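# Place assembled housing upright on belt behind rail

## Task

Find the white housing that already contains both its circuit board and its motor, and stand it upright on the dark belt strip that runs just behind the white rail, keeping the board and motor seated inside it; finish with the gripper released from it.

## Robot and tools

Robot: two arms, left_arm and right_arm, each ending in a two-finger parallel gripper. All poses use one scene frame: origin on the table surface midway between the arms, +x pointing out across the table, +z up, and left_arm sitting on the +y side. The names left and right refer to the arms, not to image sides. Arm bases: left_arm at (+0.015, +0.308, 0) m, right_arm at (+0.016, -0.253, 0) m. In each gripper's own axes the fingers extend along +z and close along y. The reported end_effector_position is the spot between the finger pads, roughly 1 cm short of the tips.

execute_actions takes "actions", a list holding zero or one item, plus optional "pictures" (boolean). An empty list changes nothing and just reports the state. A motion item is {"rows": [...], "steps": n}: 1 to 15 rows, n at most 15 (default 15), each step lasting 1/30 s; when rows run out, the final row repeats. A wait item is {"steps": n} with n up to 300, counted from the previous result, so your thinking time eats into it. A refused call moves nothing.

Each row is a single flat list of 14 numbers, each between -1 and 1, covering both arms even if one stays still: left_arm dx, dy, dz, rx, ry, rz, opening, then right_arm in the same order. dx to rz are offsets, expressed in that gripper's own axes, from the gripper pose shown in the most recent result (for a second or later call inside one reply, or before any result in the scene, from where the arm is when the action begins). Every row refers to that same starting pose; rows do not add up. Scale: 1.0 equals 0.6 m of travel or 180 degrees of rotation; rx, ry, rz form one rotation vector. Opening is absolute, not an offset: +1 fully open (0.094 m), -1 closed.

move takes "target" (one 14-number row, same layout, same offset meaning and reference) and optional "speed" in m/s, 0.002 to 0.5, default 0.25; rotation rate is capped at twice that value in rad/s. Both grippers travel in straight lines finishing together, over 0.5 to 10 s; longer paths are cut off at 10 s. The opening is applied when the move starts. Paths ignore obstacles and the other arm. Its result adds a "move:" line giving the outcome (done, off_target, moving, held, fault) and any limits (paced = the sent pose was clipped; held = a safety check blocked steps, after which the arm may lurch fast), plus each gripper's remaining distance to its target.



Reading results: the state line lists, for left_arm and right_arm, the gripper position in metres and orientation as quaternion wxyz in the scene frame; at long reach the printed position can be somewhat wrong. grip_measured is the finger opening on the command scale; the last Joint positions value is the opening in metres. A "Hand target" line shows where the controller is currently driving each gripper. HELD marks control steps where your command was partly or wholly withheld; "pose unreachable" means the clearance check altered or blocked an arm's command. Joint torques are noisy and offset. MOTOR HOT appears at 75 °C; at 90 °C the arm halts for 10 s, and at 100 °C the arm goes limp and drops; these show as OVER-TEMPERATURE FAULT lines.

Control behaviour: each step, the commanded pose is limited to 70 mm and 16 degrees from the measured pose, and position is favoured over orientation if both cannot be met. After an action ends, an arm continues only to its last clipped pose, so long moves may need several calls. Arms usually settle a centimetre or more low; all-zero offsets pull back to the reference pose and can let an arm sag further. To hold an arm in place, send the offset back to its desired pose in the first call of a reply and zeros afterwards, aiming higher if it still droops. Joint ranges (rad): waist -2.618 to 3.054, shoulder 0 to 3.142, elbow 0 to 3.142, wrist pitch -1.571 to 1.571, wrist yaw -1.571 to 1.571, wrist roll -2.094 to 2.094.

Gripping: to hold something, command an opening roughly 0.03 below the current grip_measured; smaller margins grip more gently. Each finger pushes up to about 50 to 62 N. Parts may occasionally be tugged while held, or loose items nudged.

Avoid: letting the arms collide or press on each other, knocking anything off the table (that fails the goal), dropping or slamming the housing, fast or deep pushes into contact, and long loaded holds that overheat motors.

Each tool is called as a command line: name --argument value for each argument, lists and objects as JSON in quotes; but a table of rows of numbers goes row by row, as --pt "numbers of a row", without its own name.

## Session

execute_actions --actions '[]'

Scene clock: 0.00 s of 4240.00 s.
left_arm: end_effector_position=(+0.6399, +0.1844, +0.2068) grip_measured=+1.000 end_effector_quat_wxyz=(+0.475, -0.325, +0.747, -0.334) | right_arm: end_effector_position=(+0.6451, -0.1442, +0.1115) grip_measured=+1.000 end_effector_quat_wxyz=(+0.403, +0.087, +0.900, -0.140)
Joint positions: left_arm=[-0.062  2.113  1.646  0.136  0.005 -1.021  0.094] | right_arm=[ 0.363  2.502  2.268 -0.61   0.552  0.295  0.094]
Joint velocities: left_arm=[ 0.027  0.012 -0.002 -0.022  0.022  0.022  0.   ] | right_arm=[ 0.007 -0.007  0.017  0.037 -0.037  0.007  0.   ]
Joint torques (N m, as the arm reports them, + toward a larger angle): no reading
Motor temperatures (°C, as the motors report them): left_arm=[23 23 23 25 23 23] | right_arm=[24 22 23 22 25 23]
Hand target (left_arm): +0.640, +0.185, +0.228; +0.490, -0.319, +0.736, -0.342
Hand target (right_arm): +0.648, -0.145, +0.134; +0.423, +0.095, +0.891, -0.136

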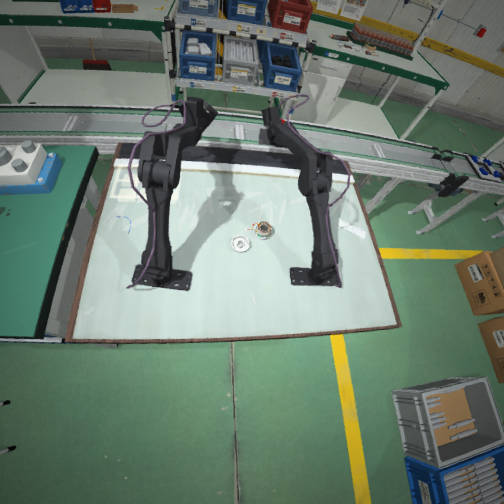

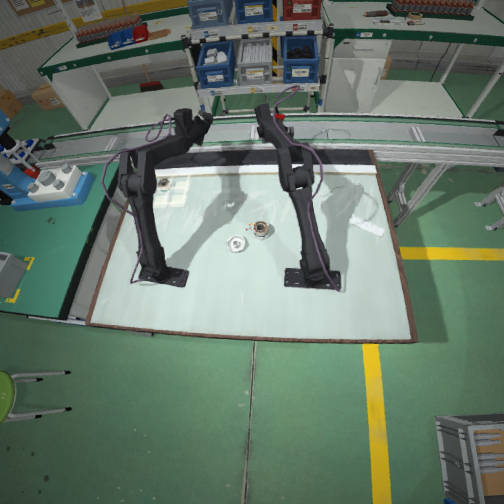

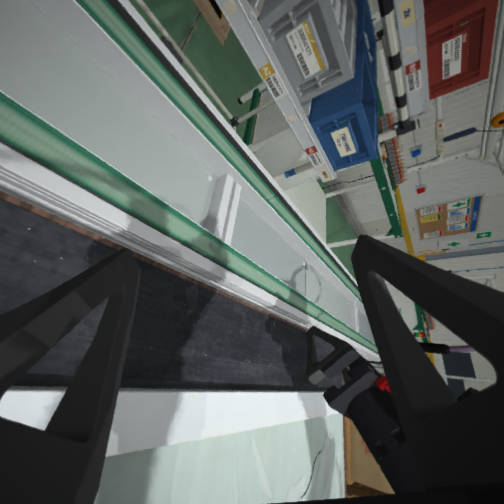

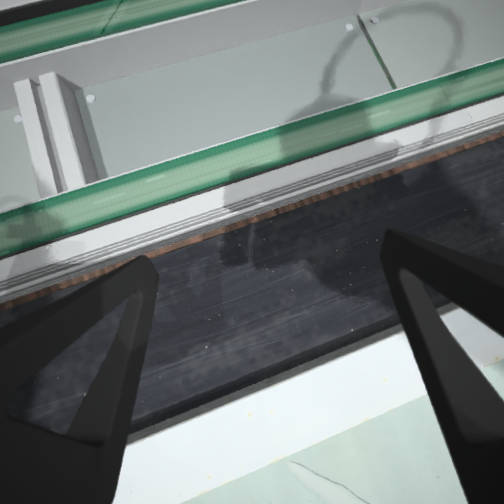

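zoom_image --camera "cam_head_right" --region '[200, 140, 320, 260]'

zoom_image --camera "cam_head_left" --region '[200, 140, 320, 260]'

zoom_image --camera "cam_head_right" --region '[120, 140, 220, 220]'

Region (200, 140, 320, 260) of cam_head_right's 504x504 image, scaled by 4.200, with more detail than that image has.

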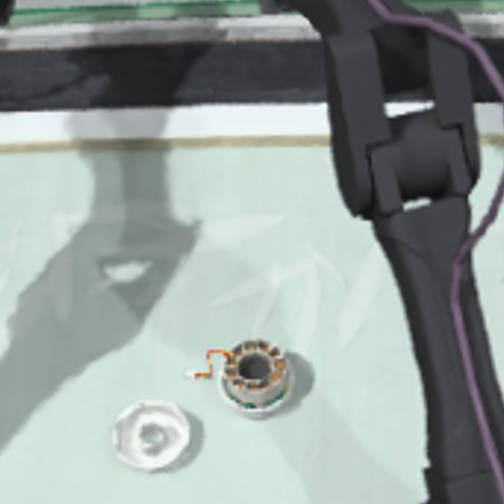

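Region (200, 140, 320, 260) of cam_head_left's 504x504 image, scaled by 4.200, with more detail than that image has.

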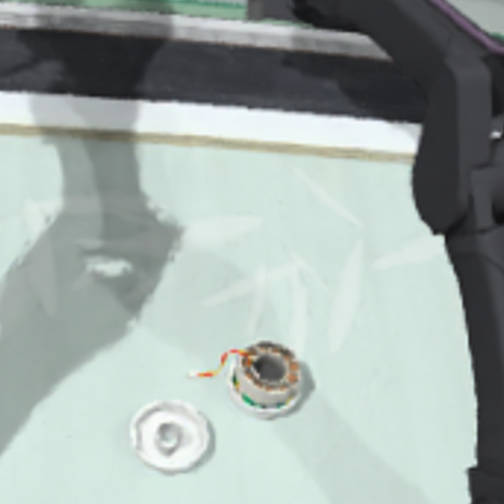

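Region (120, 140, 220, 220) of cam_head_right's 504x504 image, scaled by 5.040, with more detail than that image has; it fills the top 403 rows of this view, and the rest is white.

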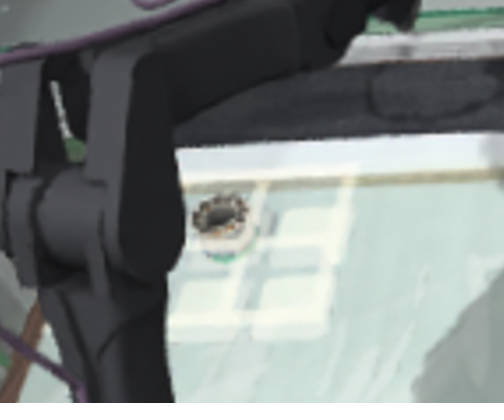

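move --target '[-0.017,-0.028,-0.011,0,0,0,1,0.455,-0.115,-0.608,-0.266,0.043,-0.214,1]'

Scene clock: 19.50 s of 4240.00 s.
left_arm: end_effector_position=(+0.6369, +0.1850, +0.2006) grip_measured=+1.000 end_effector_quat_wxyz=(+0.459, -0.331, +0.759, -0.322) | right_arm: end_effector_position=(+0.1942, -0.0815, +0.1476) grip_measured=+1.000 end_effector_quat_wxyz=(+0.275, -0.367, +0.883, +0.106)
Joint positions: left_arm=[-0.062  2.113  1.666  0.066  0.005 -1.021  0.094] | right_arm=[ 0.812  0.905  0.771 -0.84   0.003 -0.022  0.094]
Joint velocities: left_arm=[ 0.017  0.002 -0.017 -0.037  0.051 -0.022  0.   ] | right_arm=[-0.007  0.002 -0.012  0.022  0.022 -0.051  0.   ]
Joint torques (N m, as the arm reports them, + toward a larger angle): left_arm=[  0.03 -13.48  10.89   1.53   0.02   0.01] | right_arm=[ 0.71 -3.21  4.84  1.21 -0.02  0.12]
Motor temperatures (°C, as the motors report them): left_arm=[23 27 24 28 23 23] | right_arm=[24 28 25 24 25 23]
Hand target (left_arm): +0.639, +0.185, +0.227; +0.475, -0.325, +0.747, -0.334
Hand target (right_arm): +0.190, -0.082, +0.147; +0.277, -0.367, +0.882, +0.109
Off the commanded pose (left_arm): 0.027 m, 3 deg.
Off the commanded pose (right_arm): 0.006 m, 1 deg.
After step 90, 13.70 s passed at rest.
move: off_target (left_arm)
camera_calibration (this result's frames):
cam_left_wrist: T_world_to_cam=[[0.152033, -0.582059, 0.798807, -0.148165], [-0.899167, -0.416996, -0.132714, 0.681489], [0.410347, -0.698084, -0.586766, 0.0839333], [0, 0, 0, 1]] pos_world=[0.600857, 0.25653, 0.258048]
cam_right_wrist: T_world_to_cam=[[0.613048, -0.782081, -0.111901, -0.162569], [-0.774038, -0.622939, 0.113191, 0.0905105], [-0.158232, 0.0172241, -0.987252, 0.26771], [0, 0, 0, 1]] pos_world=[0.212082, -0.0753709, 0.23586]

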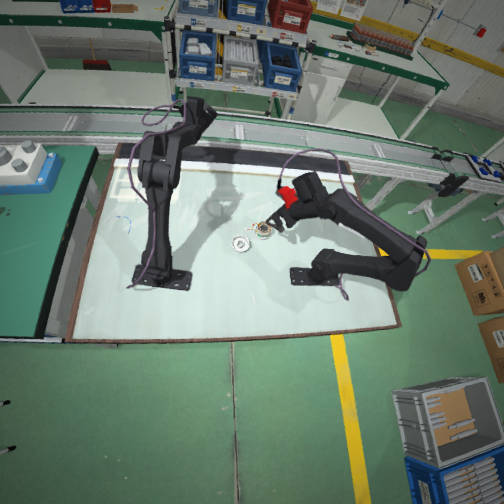

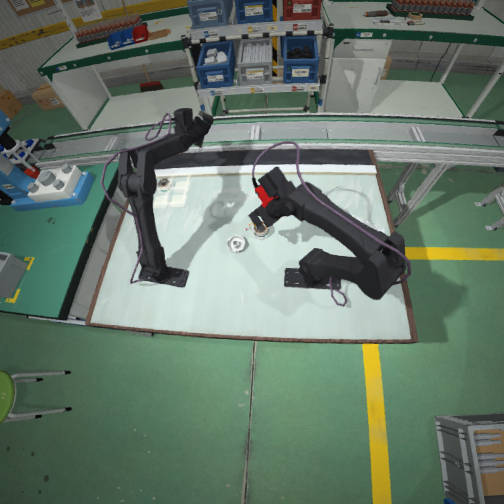

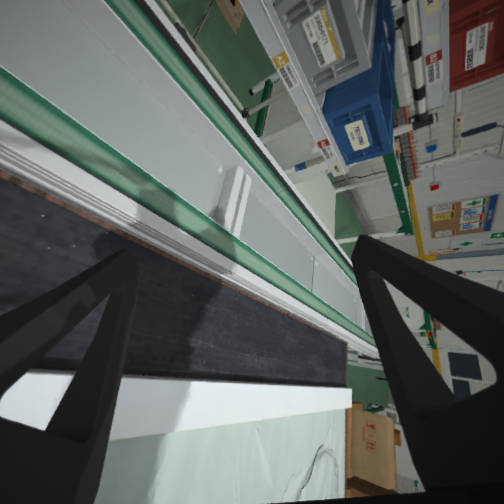

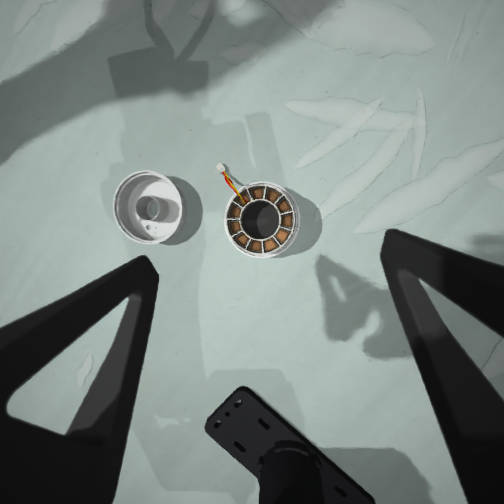

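move --target '[-0.007,0.143,-0.43,0,0,0,1,0.037,0.007,0.122,0,0,0,1]'

Scene clock: 25.10 s of 4240.00 s.
left_arm: end_effector_position=(+0.3893, +0.2832, +0.2309) grip_measured=+1.000 end_effector_quat_wxyz=(+0.457, -0.334, +0.758, -0.323) | right_arm: end_effector_position=(+0.2083, -0.0642, +0.0784) grip_measured=+1.000 end_effector_quat_wxyz=(+0.274, -0.367, +0.883, +0.107)
Joint positions: left_arm=[ 0.165  1.085  0.734 -0.041  0.215 -0.941  0.094] | right_arm=[ 0.824  1.035  0.548 -0.486  0.006 -0.012  0.094]
Joint velocities: left_arm=[-0.002 -0.007  0.007 -0.022 -0.022 -0.051  0.   ] | right_arm=[ 0.002 -0.007  0.007 -0.051 -0.066  0.037  0.   ]
Joint torques (N m, as the arm reports them, + toward a larger angle): left_arm=[ 0.73 -4.37  6.91  1.53  0.13  0.12] | right_arm=[ 0.71 -1.7   5.02  1.39  0.05  0.1 ]
Motor temperatures (°C, as the motors report them): left_arm=[23 28 25 29 23 23] | right_arm=[24 26 25 24 25 23]
Hand target (left_arm): +0.386, +0.285, +0.231; +0.459, -0.330, +0.759, -0.322
Hand target (right_arm): +0.208, -0.063, +0.075; +0.275, -0.367, +0.883, +0.105
Off the commanded pose (left_arm): 0.004 m, 0 deg.
Off the commanded pose (right_arm): 0.004 m, 0 deg.
After step 90, 0.83 s passed at rest.
move: done
camera_calibration (this result's frames):
cam_left_wrist: T_world_to_cam=[[0.156178, -0.57698, 0.801688, -0.0812738], [-0.898112, -0.420767, -0.127866, 0.503363], [0.411099, -0.700036, -0.583907, 0.271419], [0, 0, 0, 1]] pos_world=[0.35319, 0.354908, 0.288002]
cam_right_wrist: T_world_to_cam=[[0.61393, -0.780933, -0.115037, -0.16532], [-0.772891, -0.624317, 0.113437, 0.119593], [-0.160407, 0.0192686, -0.986863, 0.201867], [0, 0, 0, 1]] pos_world=[0.226308, -0.0583297, 0.166631]

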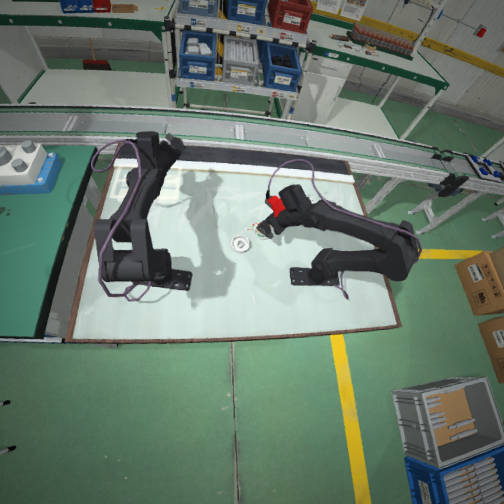

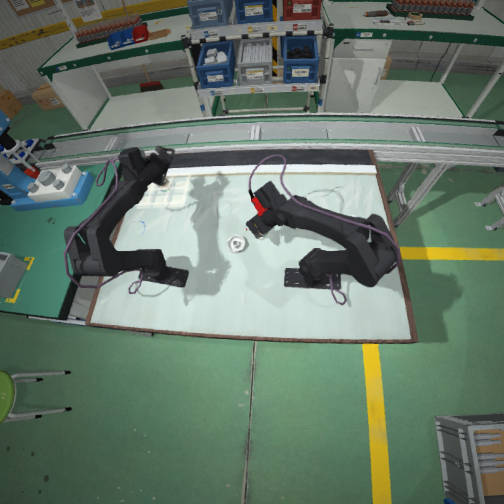

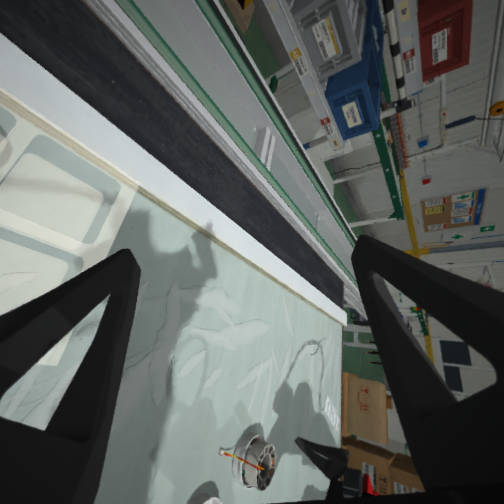

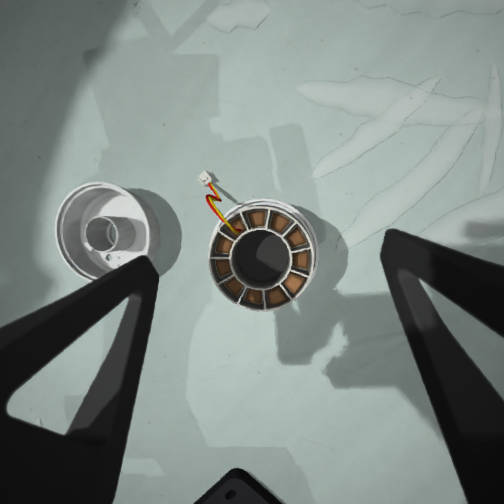

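move --target '[0,0,0,0,0,0,1,0.063,0.003,0.09,0,0,0,1]' --speed 0.08

Scene clock: 28.47 s of 4240.00 s.
left_arm: end_effector_position=(+0.3891, +0.2830, +0.2305) grip_measured=+1.000 end_effector_quat_wxyz=(+0.457, -0.333, +0.759, -0.323) | right_arm: end_effector_position=(+0.2084, -0.0641, +0.0168) grip_measured=+1.000 end_effector_quat_wxyz=(+0.275, -0.367, +0.882, +0.108)
Joint positions: left_arm=[ 0.165  1.085  0.734 -0.042  0.217 -0.941  0.094] | right_arm=[ 0.824  1.184  0.35  -0.137  0.006 -0.012  0.094]
Joint velocities: left_arm=[ 0.007 -0.002  0.007 -0.007 -0.022 -0.037  0.   ] | right_arm=[-0.022 -0.007 -0.002 -0.022 -0.037 -0.007  0.   ]
Joint torques (N m, as the arm reports them, + toward a larger angle): left_arm=[ 0.03 -3.13  7.8   1.56  0.05  0.  ] | right_arm=[ 0.46 -2.14  4.33  1.43  0.    0.08]
Motor temperatures (°C, as the motors report them): left_arm=[23 27 25 29 23 23] | right_arm=[24 26 24 24 25 23]
Hand target (left_arm): +0.389, +0.283, +0.231; +0.457, -0.333, +0.758, -0.323
Hand target (right_arm): +0.207, -0.064, +0.013; +0.274, -0.367, +0.883, +0.107
Off the commanded pose (left_arm): 0.000 m, 0 deg.
Off the commanded pose (right_arm): 0.005 m, 0 deg.
move: done
camera_calibration (this result's frames):
cam_left_wrist: T_world_to_cam=[[0.156501, -0.577356, 0.801354, -0.0810437], [-0.898851, -0.419534, -0.126722, 0.502751], [0.409359, -0.700465, -0.584614, 0.272118], [0, 0, 0, 1]] pos_world=[0.353187, 0.354739, 0.287739]
cam_right_wrist: T_world_to_cam=[[0.614086, -0.780779, -0.115248, -0.172409], [-0.773043, -0.624468, 0.111551, 0.126818], [-0.159066, 0.02059, -0.987053, 0.140875], [0, 0, 0, 1]] pos_world=[0.226318, -0.0583196, 0.105034]

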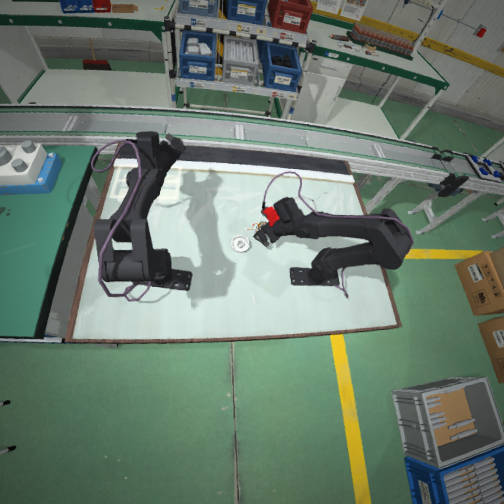

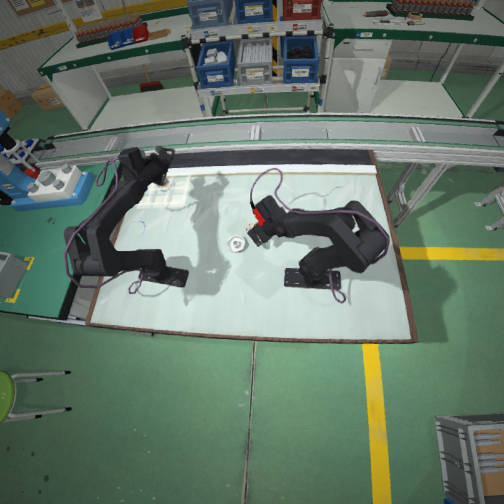

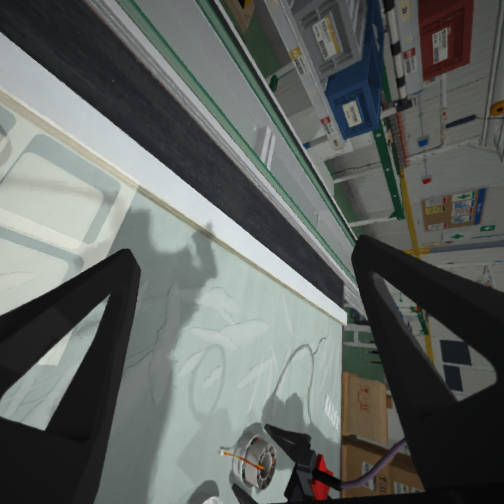

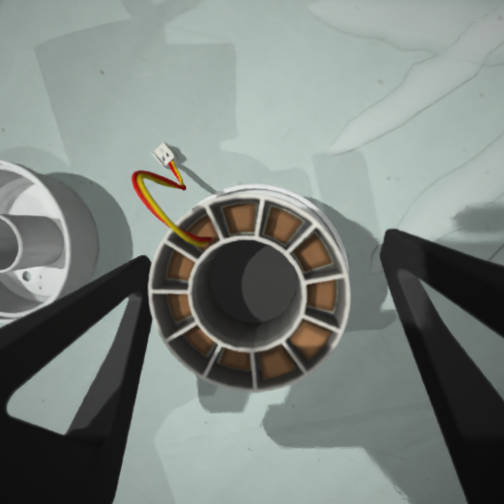

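move --target '[0,0,0,0,0,0,1,0.012,0.003,0.015,0,0,0,1]' --speed 0.03

zoom_image --camera "cam_left_wrist" --region '[200, 404, 340, 504]'

Scene clock: 38.27 s of 4240.00 s.
left_arm: end_effector_position=(+0.3891, +0.2830, +0.2305) grip_measured=+1.000 end_effector_quat_wxyz=(+0.457, -0.333, +0.759, -0.323) | right_arm: end_effector_position=(+0.2086, -0.0639, +0.0090) grip_measured=+1.000 end_effector_quat_wxyz=(+0.275, -0.366, +0.883, +0.108)
Joint positions: left_arm=[ 0.165  1.085  0.734 -0.042  0.217 -0.941  0.094] | right_arm=[ 0.824  1.217  0.33  -0.085  0.006 -0.01   0.094]
Joint velocities: left_arm=[-0.017 -0.007 -0.002 -0.007  0.007 -0.066  0.   ] | right_arm=[-0.012  0.007  0.017  0.007 -0.037  0.037  0.   ]
Joint torques (N m, as the arm reports them, + toward a larger angle): left_arm=[ 0.03 -3.13  7.8   1.55  0.06  0.01] | right_arm=[ 0.79 -2.35  4.11  1.41  0.02  0.1 ]
Motor temperatures (°C, as the motors report them): left_arm=[23 25 25 30 23 23] | right_arm=[24 25 24 25 25 23]
Hand target (left_arm): +0.389, +0.283, +0.231; +0.457, -0.333, +0.759, -0.323
Hand target (right_arm): +0.207, -0.064, +0.005; +0.275, -0.367, +0.882, +0.108
Off the commanded pose (left_arm): 0.000 m, 0 deg.
Off the commanded pose (right_arm): 0.004 m, 0 deg.
After step 90, 6.03 s passed at rest.
move: done
camera_calibration (this result's frames):
cam_left_wrist: T_world_to_cam=[[0.156501, -0.577356, 0.801354, -0.0810437], [-0.898851, -0.419534, -0.126722, 0.502751], [0.409359, -0.700465, -0.584614, 0.272118], [0, 0, 0, 1]] pos_world=[0.353187, 0.354739, 0.287739]
cam_right_wrist: T_world_to_cam=[[0.613001, -0.781511, -0.116056, -0.173081], [-0.773733, -0.623533, 0.112004, 0.128156], [-0.159897, 0.0211381, -0.986907, 0.133484], [0, 0, 0, 1]] pos_world=[0.226601, -0.0581775, 0.0972949]

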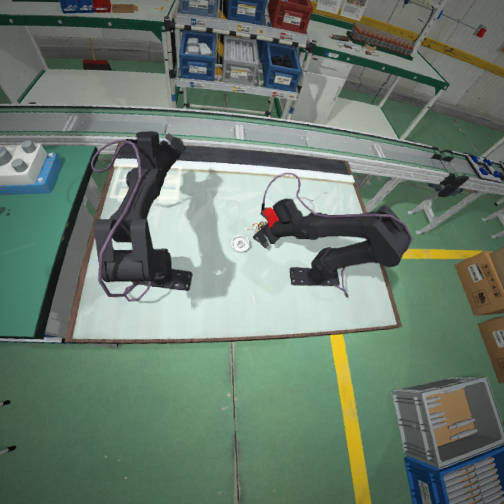

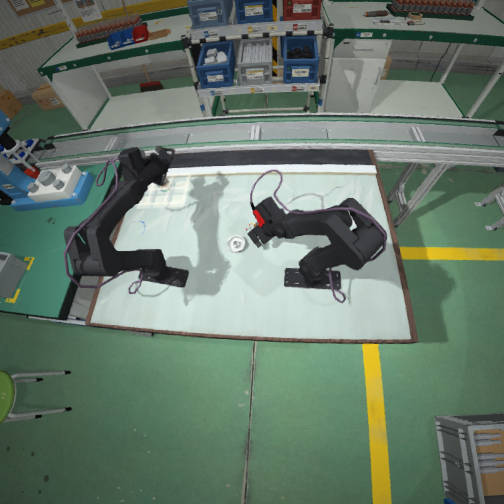

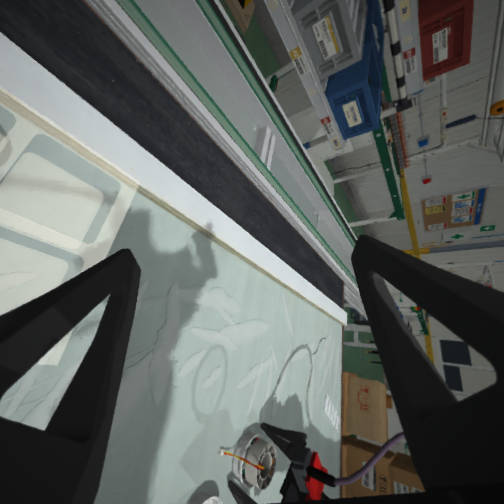

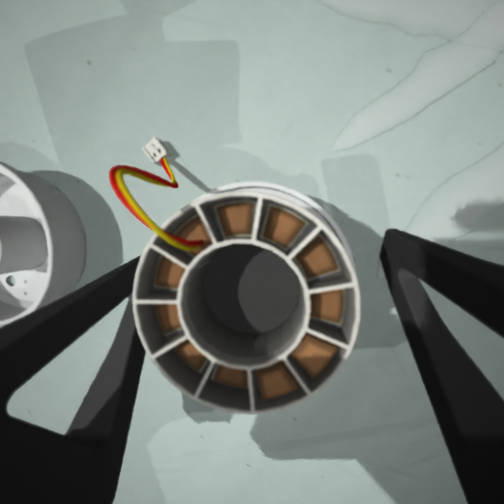

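Region (200, 404, 340, 504) of cam_left_wrist's 504x504 image, scaled by 3.600, with more detail than that image has; it fills the top 360 rows of this view, and the rest is white.

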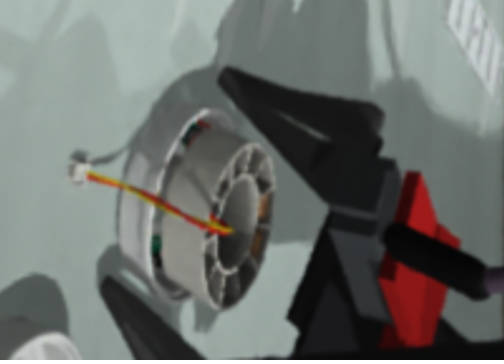

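move --target '[0,0,0,0,0,0,1,0.014,0.003,0.018,0,0,0,1]' --speed 0.03

zoom_image --camera "cam_left_wrist" --region '[200, 404, 340, 504]'

Scene clock: 43.90 s of 4240.00 s.
left_arm: end_effector_position=(+0.3891, +0.2830, +0.2305) grip_measured=+1.000 end_effector_quat_wxyz=(+0.457, -0.333, +0.759, -0.323) | right_arm: end_effector_position=(+0.2147, -0.0575, +0.0076) grip_measured=+1.000 end_effector_quat_wxyz=(+0.290, -0.362, +0.878, +0.116)
Joint positions: left_arm=[ 0.165  1.085  0.734 -0.042  0.217 -0.941  0.094] | right_arm=[ 0.824  1.255  0.318  0.001  0.005 -0.005  0.094]
Joint velocities: left_arm=[ 0.012 -0.012 -0.012 -0.022 -0.007  0.022  0.   ] | right_arm=[-0.012  0.032  0.007  0.081  0.037 -0.007  0.   ]
Joint torques (N m, as the arm reports them, + toward a larger angle): left_arm=[ 0.02 -3.14  7.8   1.55  0.06  0.01] | right_arm=[ 0.76 -1.96  3.43  1.26  0.04  0.04]
Motor temperatures (°C, as the motors report them): left_arm=[23 25 25 30 23 23] | right_arm=[24 24 24 25 25 23]
Hand target (left_arm): +0.389, +0.283, +0.231; +0.457, -0.333, +0.759, -0.323
Hand target (right_arm): +0.207, -0.064, -0.004; +0.275, -0.366, +0.883, +0.108
Off the commanded pose (left_arm): 0.000 m, 0 deg.
Off the commanded pose (right_arm): 0.016 m, 2 deg.
After step 90, 1.87 s passed at rest.
move: off_target (right_arm)
camera_calibration (this result's frames):
cam_left_wrist: T_world_to_cam=[[0.156501, -0.577356, 0.801354, -0.0810437], [-0.898851, -0.419534, -0.126722, 0.502751], [0.409359, -0.700465, -0.584614, 0.272118], [0, 0, 0, 1]] pos_world=[0.353187, 0.354739, 0.287739]
cam_right_wrist: T_world_to_cam=[[0.613029, -0.780209, -0.124375, -0.171858], [-0.778047, -0.623529, 0.0765178, 0.138254], [-0.137251, 0.0498622, -0.98928, 0.129694], [0, 0, 0, 1]] pos_world=[0.230723, -0.0543467, 0.0963499]

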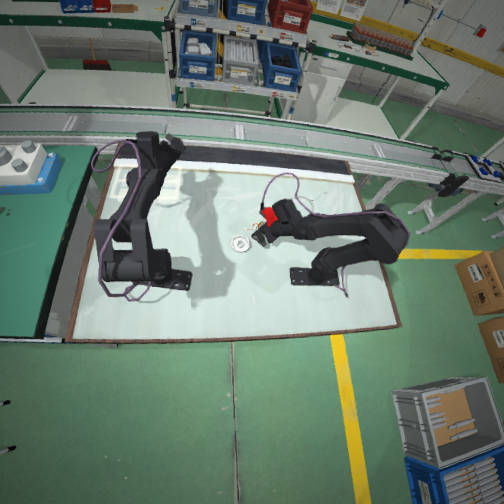

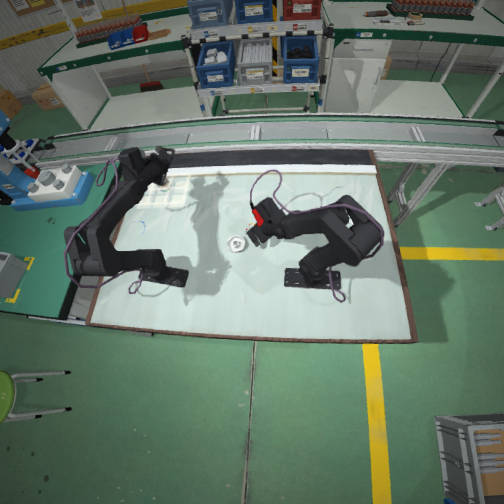

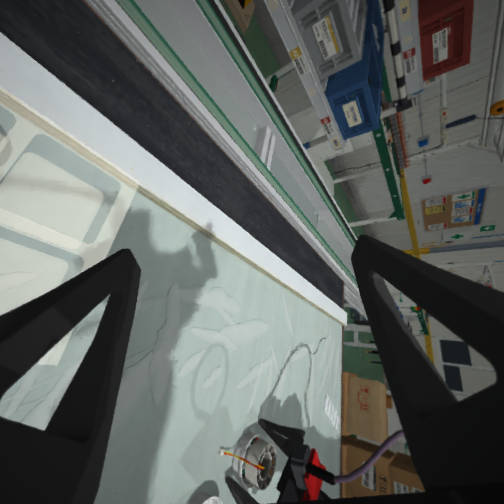

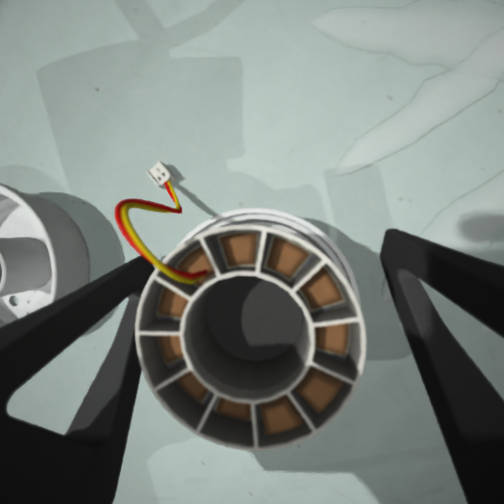

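Region (200, 404, 340, 504) of cam_left_wrist's 504x504 image, scaled by 3.600, with more detail than that image has; it fills the top 360 rows of this view, and the rest is white.

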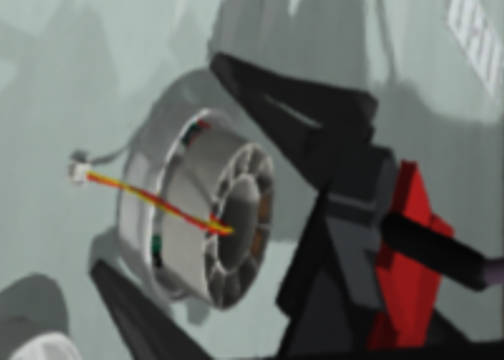

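Table touched; back up slightly, then close.

move --target '[0,0,0,0,0,0,1,0.011,0.002,-0.016,0,0.011,0,1]' --speed 0.03

move --target '[0,0,0,0,0,0,1,0,0,0,0,0,0,0.36]'

Scene clock: 46.90 s of 4240.00 s.
left_arm: end_effector_position=(+0.3891, +0.2830, +0.2305) grip_measured=+1.000 end_effector_quat_wxyz=(+0.457, -0.333, +0.759, -0.323) | right_arm: end_effector_position=(+0.2076, -0.0644, +0.0075) grip_measured=+1.000 end_effector_quat_wxyz=(+0.276, -0.361, +0.884, +0.111)
Joint positions: left_arm=[ 0.165  1.085  0.734 -0.042  0.217 -0.941  0.094] | right_arm=[ 0.824  1.215  0.317 -0.068  0.004  0.001  0.094]
Joint velocities: left_arm=[-0.002 -0.042  0.007 -0.037 -0.022 -0.022  0.   ] | right_arm=[-0.002  0.012  0.027  0.022 -0.051  0.11   0.   ]
Joint torques (N m, as the arm reports them, + toward a larger angle): left_arm=[ 0.03 -3.14  7.8   1.55  0.07  0.01] | right_arm=[ 0.61 -4.68  5.68  0.82  0.02  0.04]
Motor temperatures (°C, as the motors report them): left_arm=[23 25 25 30 23 23] | right_arm=[24 24 24 25 25 23]
Hand target (left_arm): +0.389, +0.283, +0.231; +0.457, -0.333, +0.759, -0.323
Hand target (right_arm): +0.206, -0.064, +0.011; +0.275, -0.364, +0.883, +0.109
Off the commanded pose (left_arm): 0.000 m, 0 deg.
Off the commanded pose (right_arm): 0.004 m, 0 deg.
move: done
camera_calibration (this result's frames):
cam_left_wrist: T_world_to_cam=[[0.156501, -0.577356, 0.801354, -0.0810437], [-0.898851, -0.419534, -0.126722, 0.502751], [0.409359, -0.700465, -0.584614, 0.272118], [0, 0, 0, 1]] pos_world=[0.353187, 0.354739, 0.287739]
cam_right_wrist: T_world_to_cam=[[0.606836, -0.78505, -0.124281, -0.171926], [-0.778424, -0.618605, 0.106694, 0.128593], [-0.160641, 0.0319978, -0.986494, 0.132678], [0, 0, 0, 1]] pos_world=[0.225745, -0.0596679, 0.0957988]

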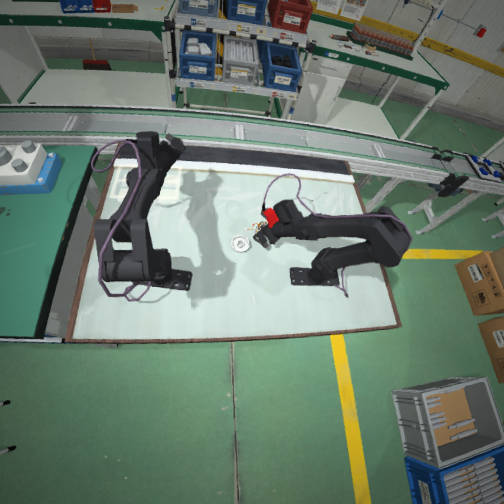

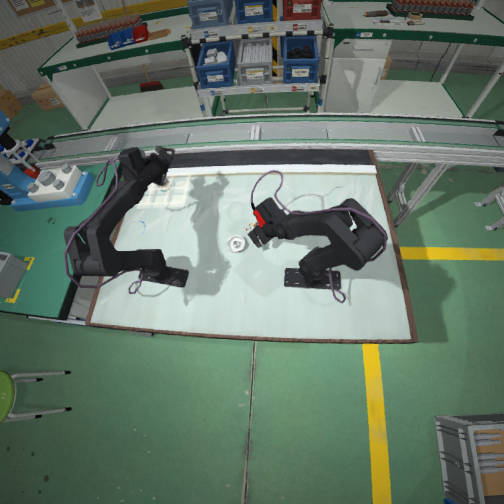

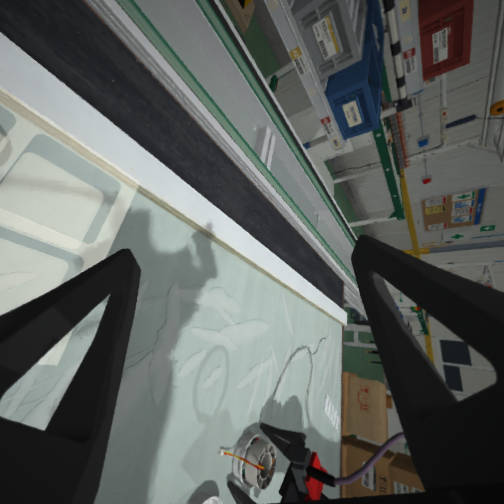

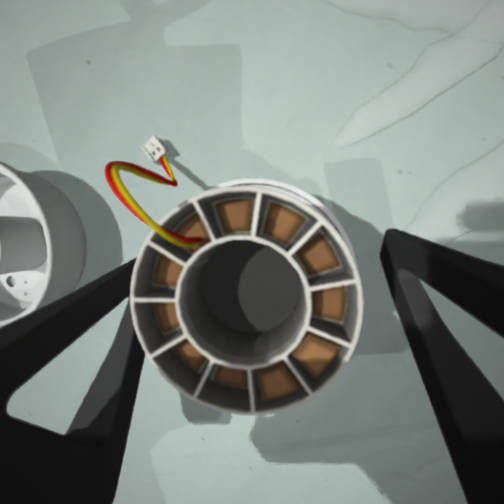

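Scene clock: 47.40 s of 4240.00 s.
left_arm: end_effector_position=(+0.3891, +0.2830, +0.2305) grip_measured=+1.000 end_effector_quat_wxyz=(+0.457, -0.333, +0.759, -0.323) | right_arm: end_effector_position=(+0.2072, -0.0638, +0.0076) grip_measured=+0.392 end_effector_quat_wxyz=(+0.276, -0.362, +0.883, +0.113)
Joint positions: left_arm=[ 0.165  1.085  0.734 -0.042  0.217 -0.941  0.094] | right_arm=[ 0.824  1.215  0.317 -0.068  0.     0.001  0.065]
Joint velocities: left_arm=[ 0.002 -0.007 -0.007 -0.022  0.007  0.037  0.   ] | right_arm=[ 0.002 -0.017 -0.007 -0.051 -0.022 -0.007  0.001]
Joint torques (N m, as the arm reports them, + toward a larger angle): left_arm=[ 0.02 -3.14  7.81  1.55  0.06  0.01] | right_arm=[ 0.02 -3.02  4.97  1.22  0.    0.02]
Motor temperatures (°C, as the motors report them): left_arm=[23 25 25 30 23 23] | right_arm=[24 24 24 25 25 23]
Hand target (left_arm): +0.389, +0.283, +0.231; +0.457, -0.333, +0.759, -0.323
Hand target (right_arm): +0.208, -0.064, +0.008; +0.277, -0.361, +0.884, +0.111
Off the commanded pose (left_arm): 0.000 m, 0 deg.
Off the commanded pose (right_arm): 0.001 m, 0 deg.
move: done
camera_calibration (this result's frames):
cam_left_wrist: T_world_to_cam=[[0.156501, -0.577356, 0.801354, -0.0810437], [-0.898851, -0.419534, -0.126722, 0.502751], [0.409359, -0.700465, -0.584614, 0.272118], [0, 0, 0, 1]] pos_world=[0.353187, 0.354739, 0.287739]
cam_right_wrist: T_world_to_cam=[[0.60833, -0.783383, -0.127461, -0.171404], [-0.776903, -0.620588, 0.106267, 0.128226], [-0.162348, 0.0343791, -0.986134, 0.133208], [0, 0, 0, 1]] pos_world=[0.225516, -0.0592783, 0.0958879]

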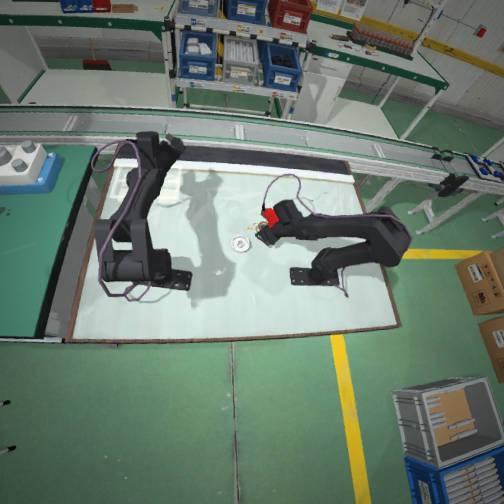

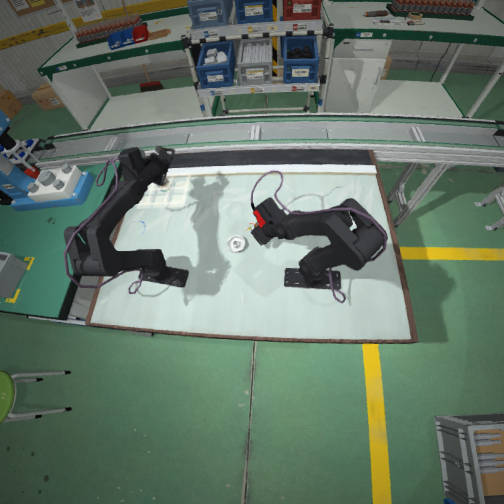

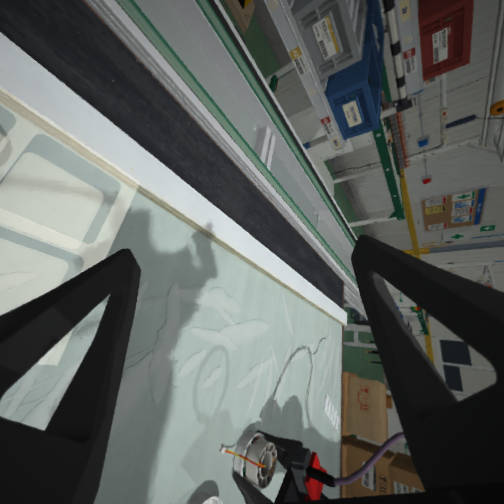

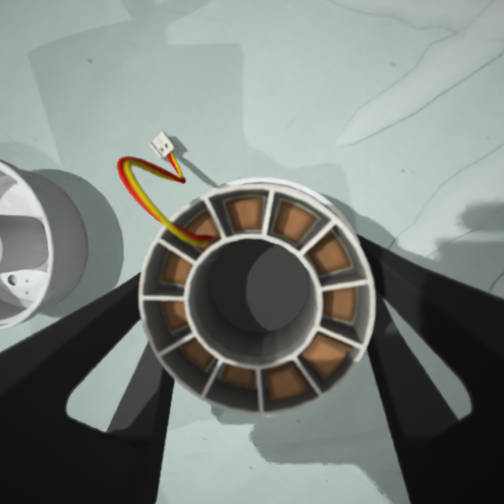

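move --target '[0,0,0,0,0,0,1,-0.047,0,-0.069,0,0,0,0.35]' --speed 0.12

move --target '[0,0,0,0,0,0,1,-0.265,-0.575,0.073,0.125,0,0.181,0.35]' --speed 0.2

Scene clock: 52.23 s of 4240.00 s.
left_arm: end_effector_position=(+0.3891, +0.2830, +0.2305) grip_measured=+1.000 end_effector_quat_wxyz=(+0.457, -0.333, +0.759, -0.323) | right_arm: end_effector_position=(+0.1932, -0.0776, +0.0319) grip_measured=+0.392 end_effector_quat_wxyz=(+0.237, -0.366, +0.895, +0.097)
Joint positions: left_arm=[ 0.165  1.085  0.734 -0.042  0.217 -0.941  0.094] | right_arm=[ 0.824  1.086  0.42  -0.388  0.     0.001  0.065]
Joint velocities: left_arm=[ 0.007 -0.002 -0.012 -0.022  0.007  0.022  0.   ] | right_arm=[ 0.002 -0.017  0.002 -0.051 -0.007  0.022  0.   ]
Joint torques (N m, as the arm reports them, + toward a larger angle): left_arm=[ 0.01 -3.14  7.81  1.55  0.07  0.01] | right_arm=[ 0.06 -5.23  8.28  1.28 -0.02  0.03]
Motor temperatures (°C, as the motors report them): left_arm=[23 24 25 30 23 23] | right_arm=[24 24 25 25 25 23]
Hand target (left_arm): +0.389, +0.283, +0.231; +0.457, -0.333, +0.759, -0.323
Hand target (right_arm): +0.206, -0.065, +0.057; +0.276, -0.362, +0.883, +0.113
Off the commanded pose (left_arm): 0.000 m, 0 deg.
Off the commanded pose (right_arm): 0.032 m, 5 deg.
After step 90, 0.67 s passed at rest.
move: off_target (right_arm)
camera_calibration (this result's frames):
cam_left_wrist: T_world_to_cam=[[0.156501, -0.577356, 0.801354, -0.0810437], [-0.898851, -0.419534, -0.126722, 0.502751], [0.409359, -0.700465, -0.584614, 0.272118], [0, 0, 0, 1]] pos_world=[0.353187, 0.354739, 0.287739]
cam_right_wrist: T_world_to_cam=[[0.600599, -0.791001, -0.116612, -0.170048], [-0.767403, -0.611227, 0.193634, 0.102295], [-0.224442, -0.0268081, -0.974119, 0.162199], [0, 0, 0, 1]] pos_world=[0.217036, -0.0676338, 0.118363]

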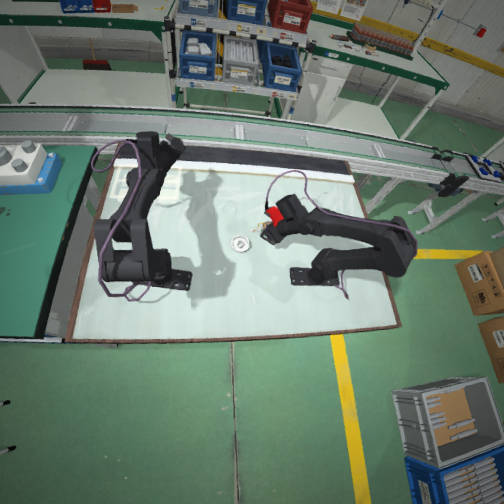

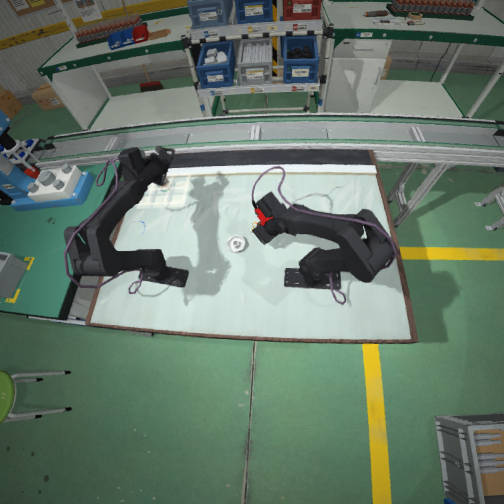

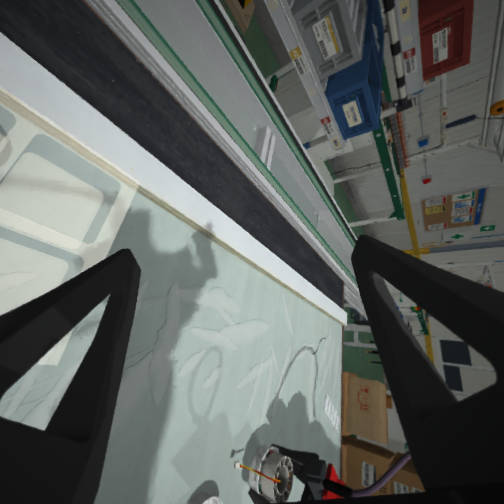

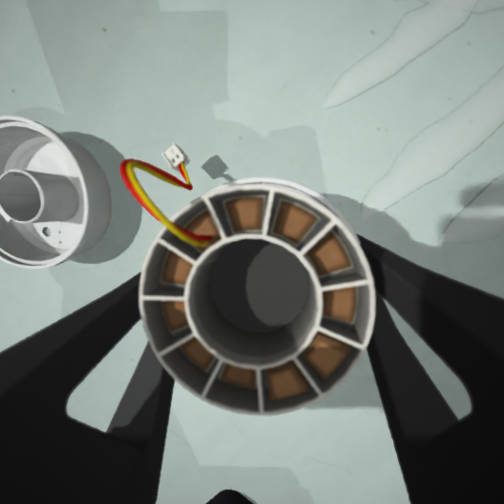

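Scene clock: 54.83 s of 4240.00 s.
left_arm: end_effector_position=(+0.3891, +0.2830, +0.2305) grip_measured=+1.000 end_effector_quat_wxyz=(+0.457, -0.333, +0.759, -0.323) | right_arm: end_effector_position=(+0.5298, -0.2060, +0.0464) grip_measured=+0.392 end_effector_quat_wxyz=(+0.227, -0.054, +0.972, -0.004)
Joint positions: left_arm=[ 0.165  1.085  0.734 -0.042  0.217 -0.941  0.094] | right_arm=[ 0.145  2.148  1.624 -0.59   0.026 -0.019  0.065]
Joint velocities: left_arm=[ 0.002  0.002  0.007  0.066 -0.007 -0.022  0.   ] | right_arm=[ 0.002 -0.002 -0.012  0.051 -0.051 -0.037 -0.   ]
Joint torques (N m, as the arm reports them, + toward a larger angle): left_arm=[ 0.02 -3.14  7.81  1.55  0.07  0.01] | right_arm=[ -0.21 -13.95   8.75   1.12   0.07   0.11]
Motor temperatures (°C, as the motors report them): left_arm=[23 24 25 30 23 23] | right_arm=[24 24 25 25 25 23]
Hand target (left_arm): +0.389, +0.283, +0.231; +0.457, -0.333, +0.759, -0.323
Hand target (right_arm): +0.547, -0.208, +0.073; +0.263, -0.047, +0.964, -0.006
Off the commanded pose (left_arm): 0.000 m, 0 deg.
Off the commanded pose (right_arm): 0.033 m, 5 deg.
move: off_target (right_arm)
camera_calibration (this result's frames):
cam_left_wrist: T_world_to_cam=[[0.156501, -0.577356, 0.801354, -0.0810437], [-0.898851, -0.419534, -0.126722, 0.502751], [0.409359, -0.700465, -0.584614, 0.272118], [0, 0, 0, 1]] pos_world=[0.353187, 0.354739, 0.287739]
cam_right_wrist: T_world_to_cam=[[-0.0302103, -0.996537, -0.0774651, -0.182009], [-0.968549, 0.0100356, 0.248619, 0.511267], [-0.24698, 0.0825396, -0.965499, 0.2825], [0, 0, 0, 1]] pos_world=[0.559461, -0.209827, 0.131543]

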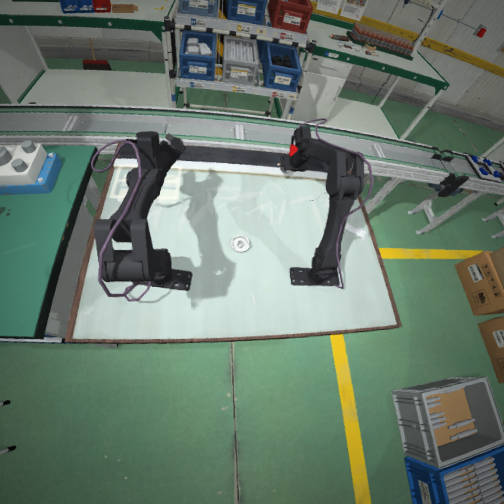

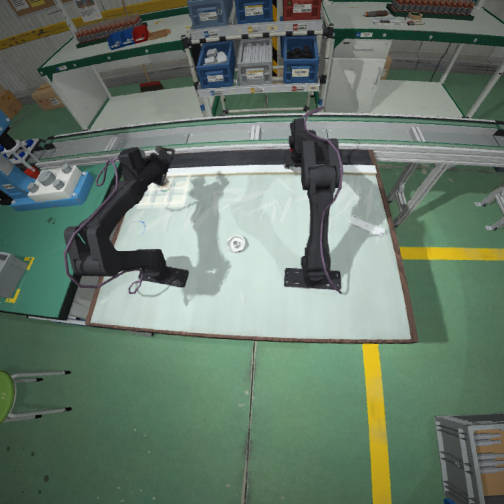

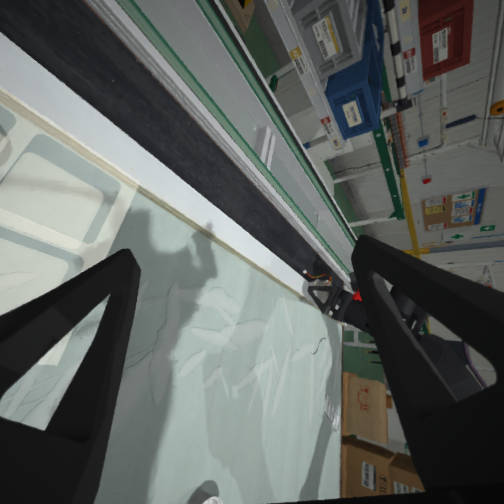

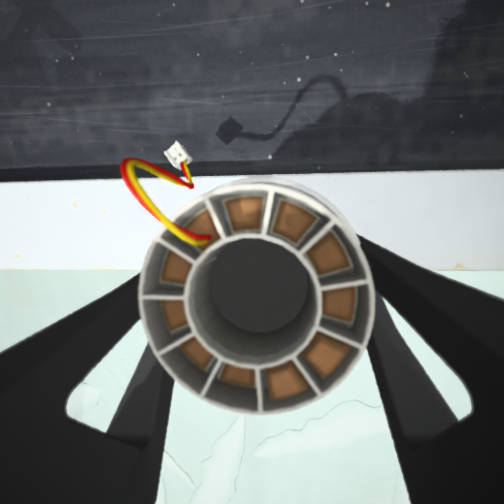

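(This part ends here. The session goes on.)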